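# Place the carton fully on the raised block by suction

## Task

Set the carton down on top of the raised block so that no part of it sticks out past the block's edges, and it must stay there with nothing from the robot supporting it. Then switch off the suction and move the tool away from it.

## Robot and tools

Robot: a single FANUC CRX-5iA arm with a four-cup vacuum tool. There is one arm, so every pose is one row. The cup point (end_effector_position) sits at the centre of the four cup rims while they are unloaded, and the cups point along the cup point's +z axis. In the cup point's own axes the cups are at x = -35 and +35 mm. The two cups of channel a are at y = -70 mm and the two of channel b at y = +70 mm. The tool reaches 148 mm each way along the cup point's y axis.

Scene frame: the origin is on the table surface directly under the arm's base. +z is up, and +y is to the left when facing along +x. The base may be slightly tilted. The reported cup point position can be a little off, and the error grows at long reach.

A row always has 9 numbers in this order: x, y, z (metres, scene frame, an absolute position for the cup point), qw, qx, qy, qz (an absolute orientation quaternion, w first, scene frame), then suction_a and suction_b, each from -1 to 1. A suction value is a fraction of full vacuum, where 1 is about 75 kPa below ambient and 0.01 or less switches that channel off. A channel keeps its last setting. Repeat the quaternion you want in every row, because the reported one may drift.

execute_actions(actions): a list of actions. Each action is a table of 1 to 15 rows, and each row runs for one 1/30 s step. If there are fewer than 15 rows, the last row is held for the rest of the 15 steps, so one action is 0.5 s. Each action's targets must lie within 0.6 m of where the cup point is when that action begins, measured along each of the cup point's current axes. If any action is malformed, or the first one breaks that rule against the latest reported state, the whole call is rejected and nothing moves. An empty list just returns the state and images.

move(target, speed, blocking): drives the cup point in a straight line toward one 9-number pose row, which is absolute and in the scene frame. The suction values in that row are applied at the start. speed is in m/s, from 0.002 to 0.5, default 0.25, and turning is capped at twice that in rad/s. The path takes 0.5 to 10 s and is cut off at 10 s. It does not avoid obstacles, and the real arm can lag, wander or overshoot speed, especially when nearly straight. The result adds a move: line with the outcome (done, off_target, moving, held, fault), any limits that acted (paced means the pose was clipped, held means a check blocked some steps) and the remaining distance to the target. With blocking=false the result comes after 0.5 s while the arm keeps going. Until a result shows the move has ended, call wait or stop before sending anything else.

wait(seconds, 0 to 10): lets time pass with the last command held, and returns early if a move ends. stop(): brakes a running move, and needs room to do so. The vacuum is not changed by it. zoom_image(camera, region): gives a closer view of the latest cam_low (504x504) or cam_wrist (616x616, fisheye) image. region is [x0, y0, x1, y1] in pixels from the top-left corner, at most 504x504. read_manual gives only licence texts. finished_scene(scene) ends the scene for good and reports whether it succeeded.

Control details: at every step the commanded pose is clipped to within 70 mm and 16 degrees of the measured pose. When position and orientation conflict, position wins. After an action the arm goes no further than the last clipped pose, so far targets need several actions. The "Hand target" line shows what the controller is currently heading for. HELD in the step readings marks steps that were held back. A "pose unreachable" line means the clearance check changed or blocked the command.

Suction: turn a channel on and press both of its 36 mm cups flat onto a smooth face of the carton, with every rim fully in contact. Edges, seams or holes under a cup will leak. One pump feeds both channels. If an active channel has a cup over nothing, it takes all the flow and the other channel loses vacuum. suction_measured_a and suction_measured_b show the vacuum reached. On a sealed surface the reading settles up to 0.17 below the command, or 0.27 with both channels on. part_present turns 1 at 0.54 and back to 0 below 0.49. Under vacuum the cups shrink, so a held object sits up to about 12 mm closer than the cup point suggests. To release, set the carton down so it rests on the block, switch both channels off, then lift at least 15 mm clear. If a cup seals onto the table, switch that channel off.

Things to avoid: the arm is stiff, so aiming even slightly past a firm contact can cause a fault. A torque fault happens at the load limits (waist, shoulder and elbow 152 N m, the three wrist joints 38 N m), and a force fault at 150 N. Either one stops the arm for 10 s and drops the rest of the call. Come in slowly and stop at the contact height. Do not drop, slam or knock anything, and never let anything go off the table. The carton may now and then be nudged by an outside push, so check it again before finishing. Motors heat up while holding a load, and an OVER-TEMPERATURE FAULT locks the brakes. Flange force is a noisy reading that includes the weight of whatever is held.

Each tool is called after "Request:" as name(argument=value, ...) on one line, values as JSON.

## Session

Request:
execute_actions(actions=[])

Scene clock: 0.00 s.
end_effector_position=(+0.5002, +0.0233, +0.4042) suction_measured_a=0.00 part_present_a=0 suction_measured_b=0.00 part_present_b=0 end_effector_quat_wxyz=(+0.003, +0.692, +0.722, -0.002)
Joint positions: [ 0.264  0.131  0.195  0.002 -1.634 -1.837]
Joint velocities: [ 0.    -0.    -0.    -0.     0.001 -0.   ]
Flange force (N, the push that the arm receives, along the end effector's own x y z axes): no reading
Hand target: +0.500, +0.023, +0.404; +0.003, +0.692, +0.722, -0.002

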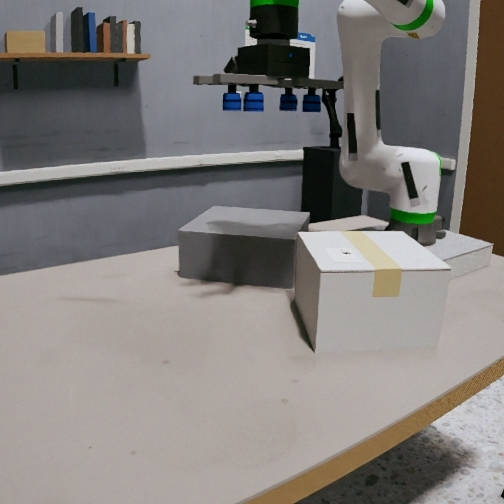

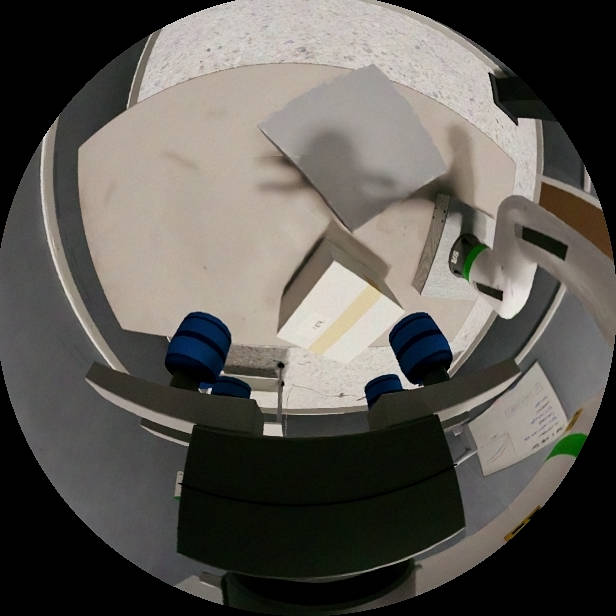

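Request:
move(target=[0.411,0.196,0.2,0,0.866,0.5,0,0,0], speed=0.3)

Scene clock: 5.97 s.
end_effector_position=(+0.4116, +0.1967, +0.1999) suction_measured_a=0.00 part_present_a=0 suction_measured_b=0.00 part_present_b=0 end_effector_quat_wxyz=(-0.000, +0.866, +0.500, +0.000)
Joint positions: [ 0.688  0.107 -0.316 -0.004 -1.143 -2.823]
Joint velocities: [-0.001  0.001 -0.001  0.001  0.     0.001]
Flange force (N, the push that the arm receives, along the end effector's own x y z axes): [-1.5 3.6 -2.1]
Hand target: +0.412, +0.197, +0.200; -0.000, +0.866, +0.501, +0.000
Off the commanded pose: 0.001 m, 0 deg.
move: done

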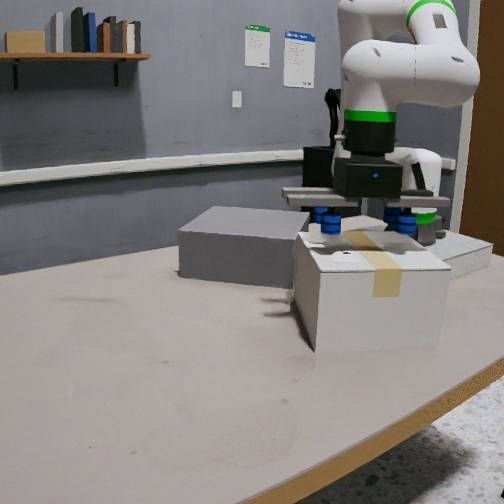

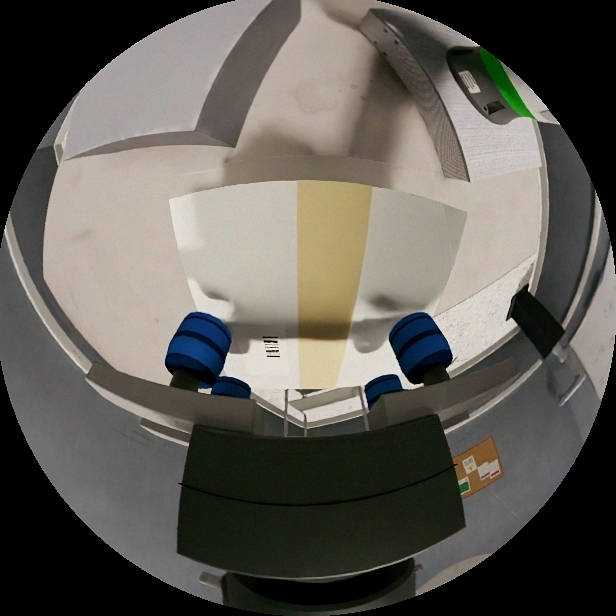

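Request:
move(target=[0.3995,0.198,0.165,0,0.866,0.5,0,0,0], speed=0.1)

Request:
move(target=[0.3995,0.198,0.153,0,0.866,0.5,0,1,1], speed=0.025)

Request:
wait(seconds=1)

Scene clock: 9.03 s.
end_effector_position=(+0.3996, +0.1981, +0.1650) suction_measured_a=0.00 part_present_a=0 suction_measured_b=0.00 part_present_b=0 end_effector_quat_wxyz=(-0.000, +0.866, +0.500, +0.000)
Joint positions: [ 0.71   0.124 -0.388 -0.003 -1.055 -2.846]
Joint velocities: [ 0.     0.    -0.    -0.001  0.001 -0.001]
Flange force (N, the push that the arm receives, along the end effector's own x y z axes): [-2.6 1.4 -1.0]
Hand target: +0.400, +0.198, +0.165; -0.000, +0.866, +0.500, +0.000
Off the commanded pose: 0.000 m, 0 deg.
move: done

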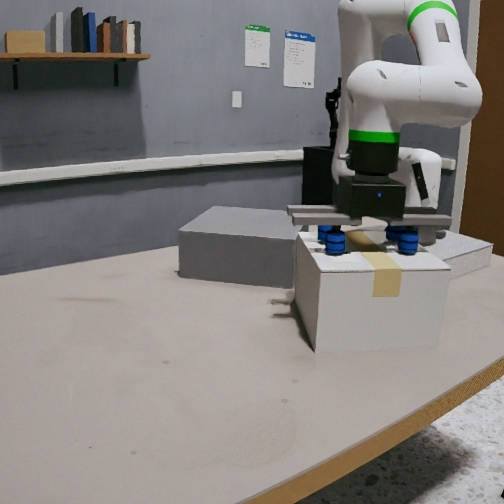

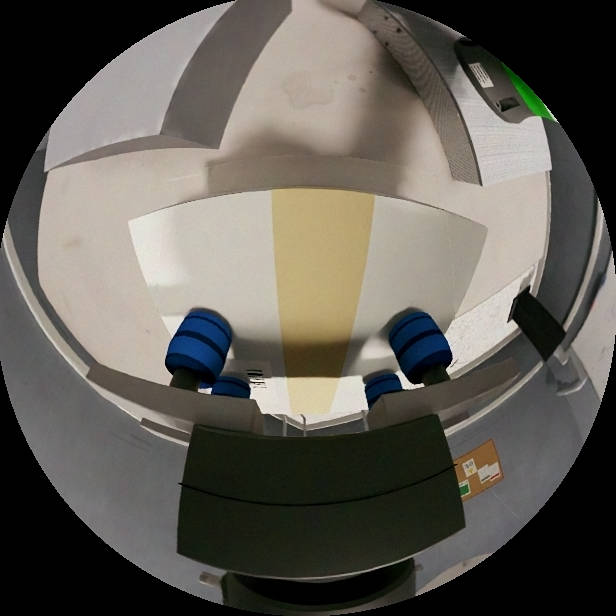

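Scene clock: 9.77 s.
end_effector_position=(+0.3995, +0.1980, +0.1530) suction_measured_a=0.34 part_present_a=0 suction_measured_b=0.34 part_present_b=0 end_effector_quat_wxyz=(-0.000, +0.866, +0.500, -0.000)
Joint positions: [ 0.71   0.14  -0.402 -0.003 -1.025 -2.846]
Joint velocities: [ 0.    -0.     0.     0.    -0.    -0.001]
Flange force (N, the push that the arm receives, along the end effector's own x y z axes): [0.7 4.0 22.3]
Hand target: +0.400, +0.198, +0.153; -0.000, +0.866, +0.500, -0.000
Off the commanded pose: 0.000 m, 0 deg.
move: done

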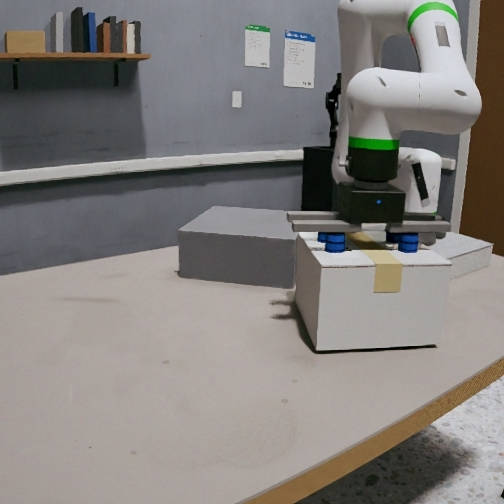

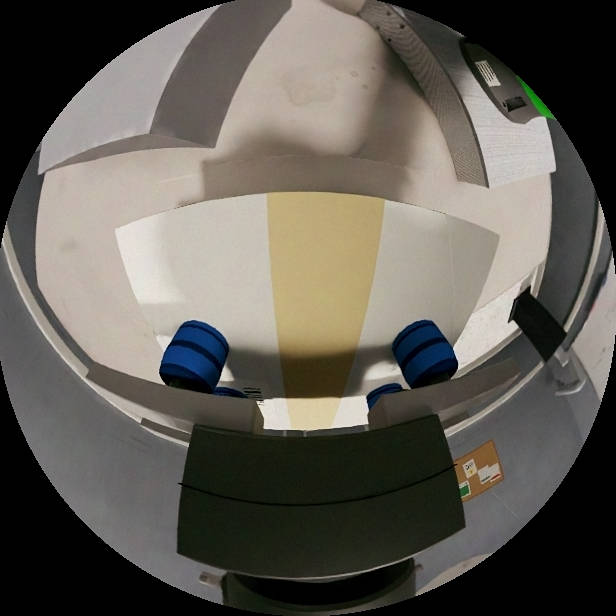

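Scene clock: 10.77 s.
end_effector_position=(+0.3995, +0.1981, +0.1530) suction_measured_a=0.73 part_present_a=1 suction_measured_b=0.73 part_present_b=1 end_effector_quat_wxyz=(-0.000, +0.866, +0.500, +0.000)
Joint positions: [ 0.71   0.14  -0.402 -0.003 -1.025 -2.846]
Joint velocities: [ 0.     0.     0.    -0.    -0.001  0.   ]
Flange force (N, the push that the arm receives, along the end effector's own x y z axes): [-7.0 -4.0 22.4]
Hand target: +0.400, +0.198, +0.153; -0.000, +0.866, +0.500, -0.000
Off the commanded pose: 0.000 m, 0 deg.
wait: 1.00 s; at rest by 0.17 s

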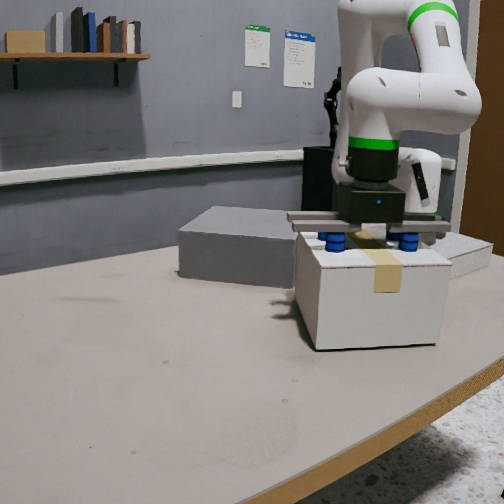

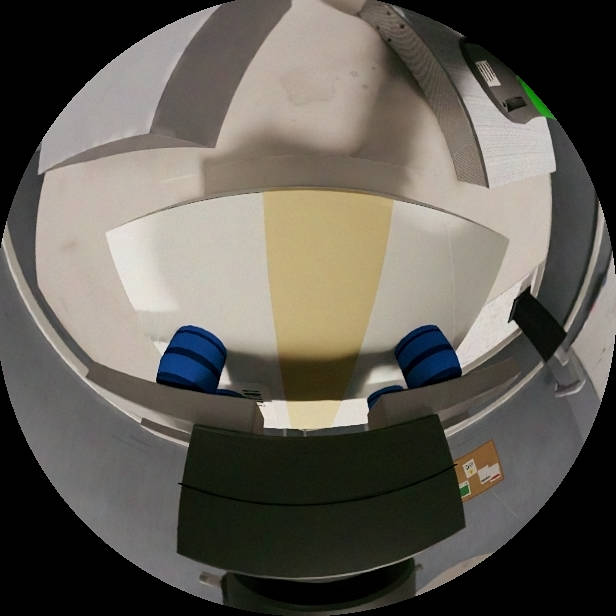

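Request:
move(target=[0.41,0.198,0.30,0,0.866,0.5,0,1,1])

Request:
move(target=[0.402,-0.2,0.295,0,0.934,0.358,0,1,1])

Scene clock: 13.00 s.
end_effector_position=(+0.4096, +0.1975, +0.3002) suction_measured_a=0.73 part_present_a=1 suction_measured_b=0.73 part_present_b=1 end_effector_quat_wxyz=(+0.000, +0.866, +0.500, -0.000)
Joint positions: [ 0.693  0.028 -0.155 -0.002 -1.384 -2.831]
Joint velocities: [ 0.     0.001  0.001 -0.    -0.001 -0.002]
Flange force (N, the push that the arm receives, along the end effector's own x y z axes): [-6.7 0.1 22.9]
Hand target: +0.410, +0.198, +0.300; +0.000, +0.866, +0.500, +0.000
Off the commanded pose: 0.001 m, 0 deg.
move: done

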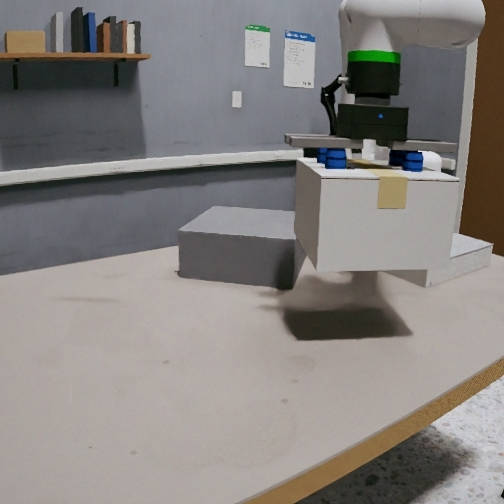

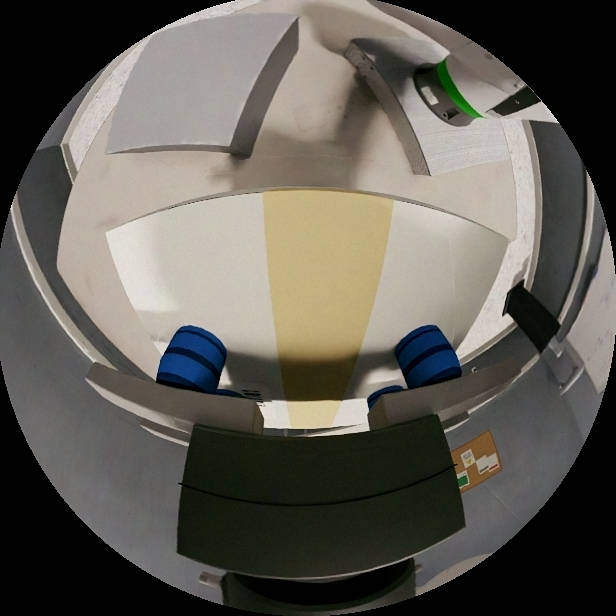

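Scene clock: 15.03 s.
end_effector_position=(+0.4022, -0.2006, +0.2950) suction_measured_a=0.73 part_present_a=1 suction_measured_b=0.73 part_present_b=1 end_effector_quat_wxyz=(+0.001, +0.934, +0.358, -0.001)
Joint positions: [-0.217  0.023 -0.176 -0.003 -1.372 -2.235]
Joint velocities: [-0.001  0.001  0.     0.    -0.001  0.   ]
Flange force (N, the push that the arm receives, along the end effector's own x y z axes): [-0.8 -4.4 21.5]
Hand target: +0.402, -0.201, +0.295; +0.001, +0.934, +0.358, -0.001
Off the commanded pose: 0.001 m, 0 deg.
move: done

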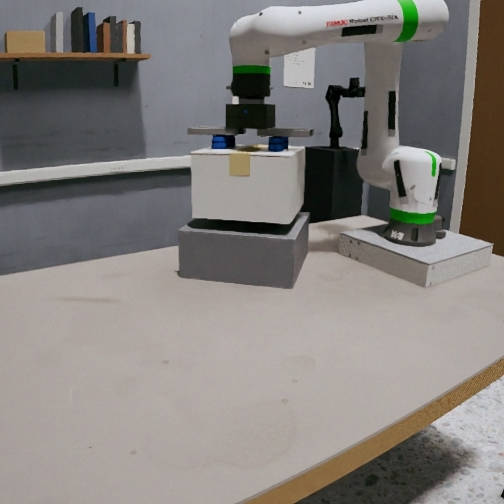

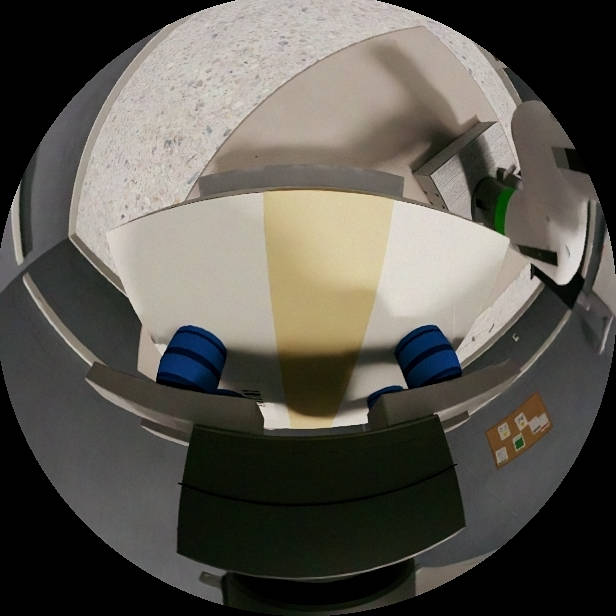

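Request:
move(target=[0.405,-0.211,0.273,0,0.932,0.362,0,1,1], speed=0.05)

Request:
zoom_image(camera="cam_low", region=[165, 180, 325, 300])

Scene clock: 18.17 s.
end_effector_position=(+0.4051, -0.2110, +0.2730) suction_measured_a=0.73 part_present_a=1 suction_measured_b=0.73 part_present_b=1 end_effector_quat_wxyz=(-0.000, +0.932, +0.362, -0.000)
Joint positions: [-0.24   0.054 -0.197 -0.005 -1.32  -2.202]
Joint velocities: [-0.001  0.    -0.    -0.     0.001 -0.   ]
Flange force (N, the push that the arm receives, along the end effector's own x y z axes): [-5.3 -5.3 23.2]
Hand target: +0.405, -0.211, +0.273; -0.000, +0.932, +0.362, -0.000
Off the commanded pose: 0.000 m, 0 deg.
move: done

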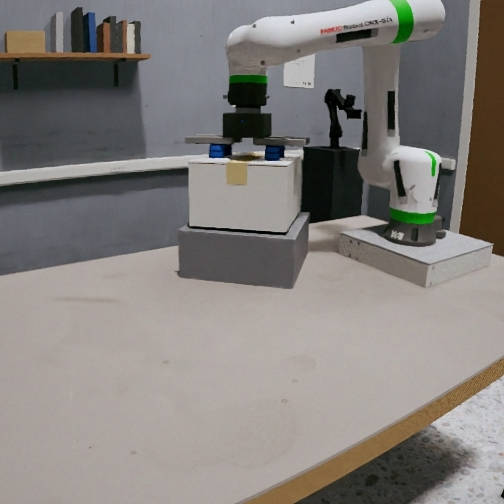

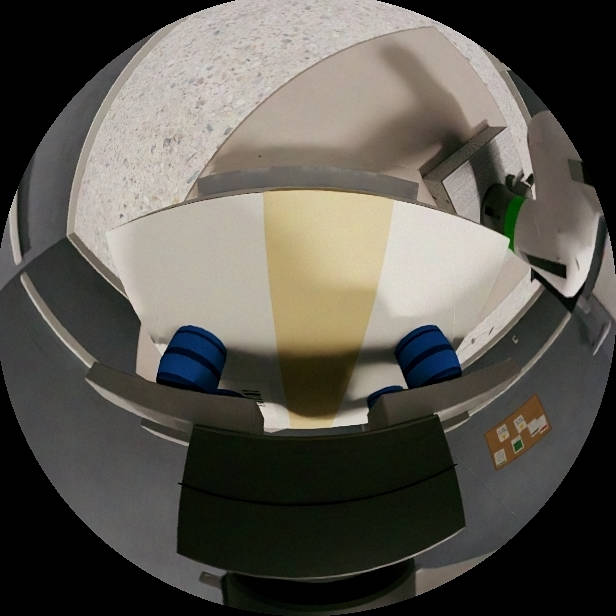

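Region (165, 180, 325, 300) of cam_low's 504x504 image, scaled by 3.150, with more detail than that image has; it fills the top 378 rows of this view, and the rest is white.

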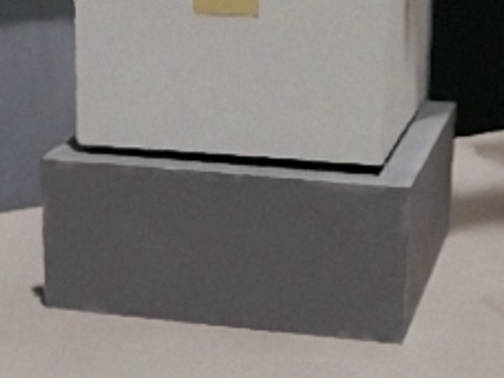

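Request:
move(target=[0.405,-0.211,0.2675,0,0.932,0.362,0,1,1], speed=0.015)

Request:
execute_actions(actions=[[[0.405,-0.211,0.2675,0,0.932,0.362,0,0,0]]])

Request:
move(target=[0.405,-0.211,0.40,0,0.932,0.362,0,0,0])

Scene clock: 20.40 s.
end_effector_position=(+0.4050, -0.2110, +0.2675) suction_measured_a=0.73 part_present_a=1 suction_measured_b=0.73 part_present_b=1 end_effector_quat_wxyz=(-0.000, +0.932, +0.362, +0.000)
Joint positions: [-0.24   0.057 -0.206 -0.005 -1.307 -2.202]
Joint velocities: [-0.001  0.    -0.    -0.001  0.    -0.001]
Flange force (N, the push that the arm receives, along the end effector's own x y z axes): [-4.3 -4.5 25.3]
Hand target: +0.405, -0.211, +0.267; -0.000, +0.932, +0.362, +0.000
Off the commanded pose: 0.000 m, 0 deg.
move: done

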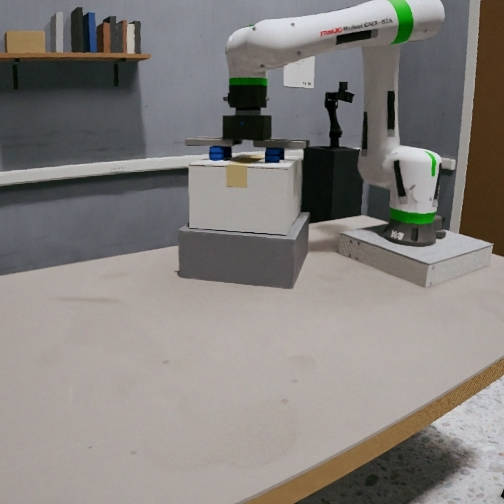

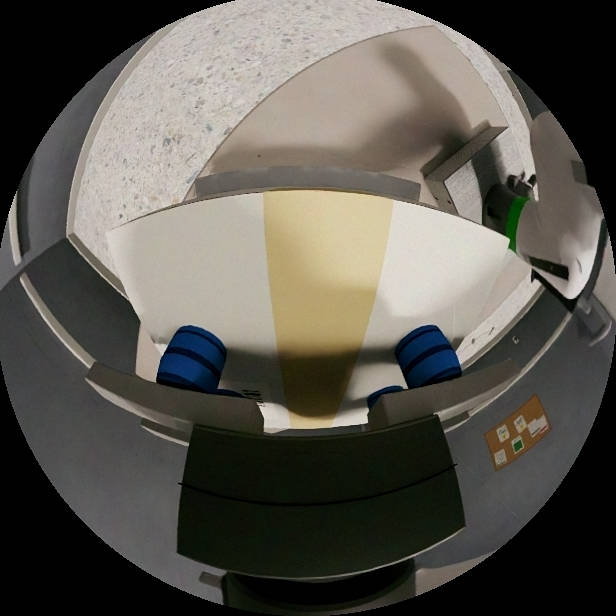

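Scene clock: 20.90 s.
end_effector_position=(+0.4050, -0.2110, +0.2675) suction_measured_a=0.00 part_present_a=0 suction_measured_b=0.00 part_present_b=0 end_effector_quat_wxyz=(+0.000, +0.932, +0.362, +0.000)
Joint positions: [-0.24   0.057 -0.206 -0.005 -1.307 -2.202]
Joint velocities: [ 0.001  0.    -0.    -0.    -0.    -0.   ]
Flange force (N, the push that the arm receives, along the end effector's own x y z axes): [0.8 -8.5 -42.4]
Hand target: +0.405, -0.211, +0.268; -0.000, +0.932, +0.362, +0.000
Off the commanded pose: 0.000 m, 0 deg.
Step readings (end_effector_position):
0: (+0.4050, -0.2110, +0.2675)
1: (+0.4050, -0.2110, +0.2675)
2: (+0.4050, -0.2111, +0.2676)
4: (+0.4051, -0.2111, +0.2678)
8: (+0.4051, -0.2111, +0.2677)
15: end_effector_position above

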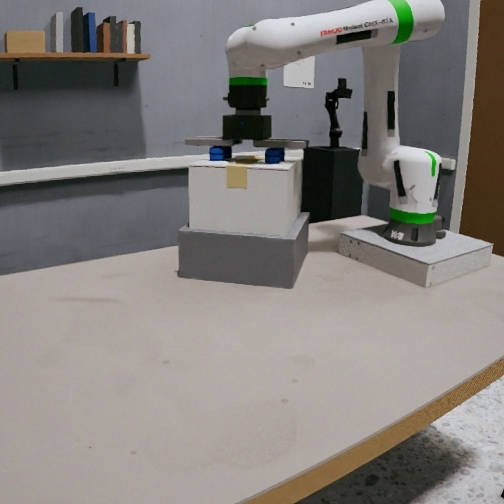

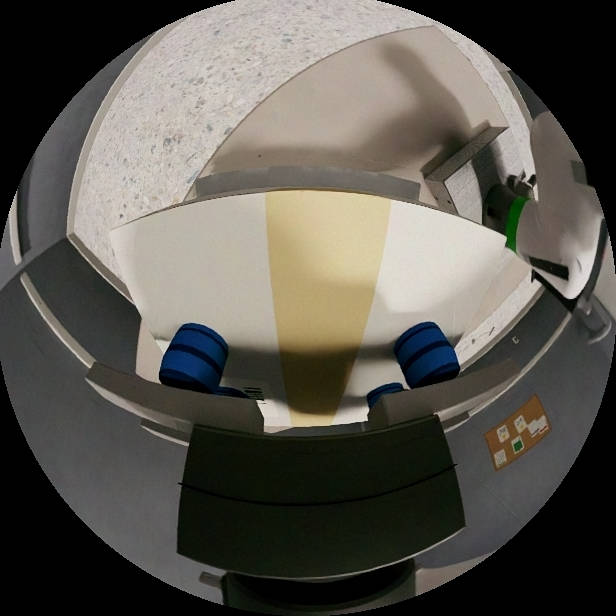

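Scene clock: 21.87 s.
end_effector_position=(+0.4044, -0.2109, +0.4000) suction_measured_a=0.00 part_present_a=0 suction_measured_b=0.00 part_present_b=0 end_effector_quat_wxyz=(+0.000, +0.932, +0.362, -0.000)
Joint positions: [-0.242  0.021  0.067 -0.005 -1.617 -2.203]
Joint velocities: [-0.001 -0.     0.001 -0.    -0.     0.001]
Flange force (N, the push that the arm receives, along the end effector's own x y z axes): [-5.1 -7.5 4.7]
Hand target: +0.404, -0.211, +0.400; +0.000, +0.932, +0.362, -0.000
Off the commanded pose: 0.001 m, 0 deg.
move: done

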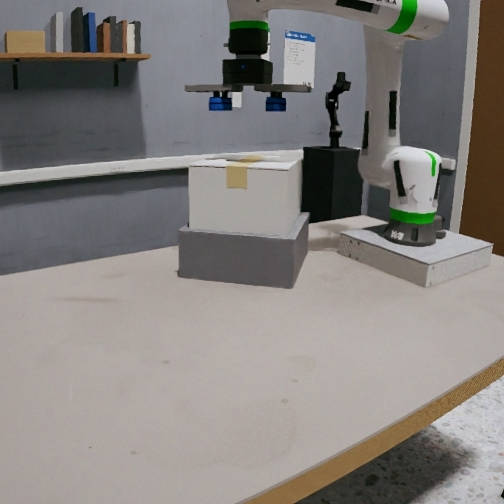

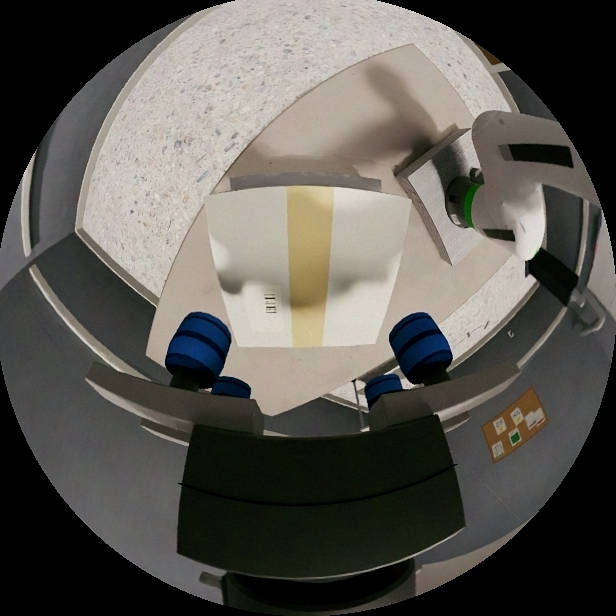

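Request:
finished_scene(scene=2)

The scene is finished: the task was done.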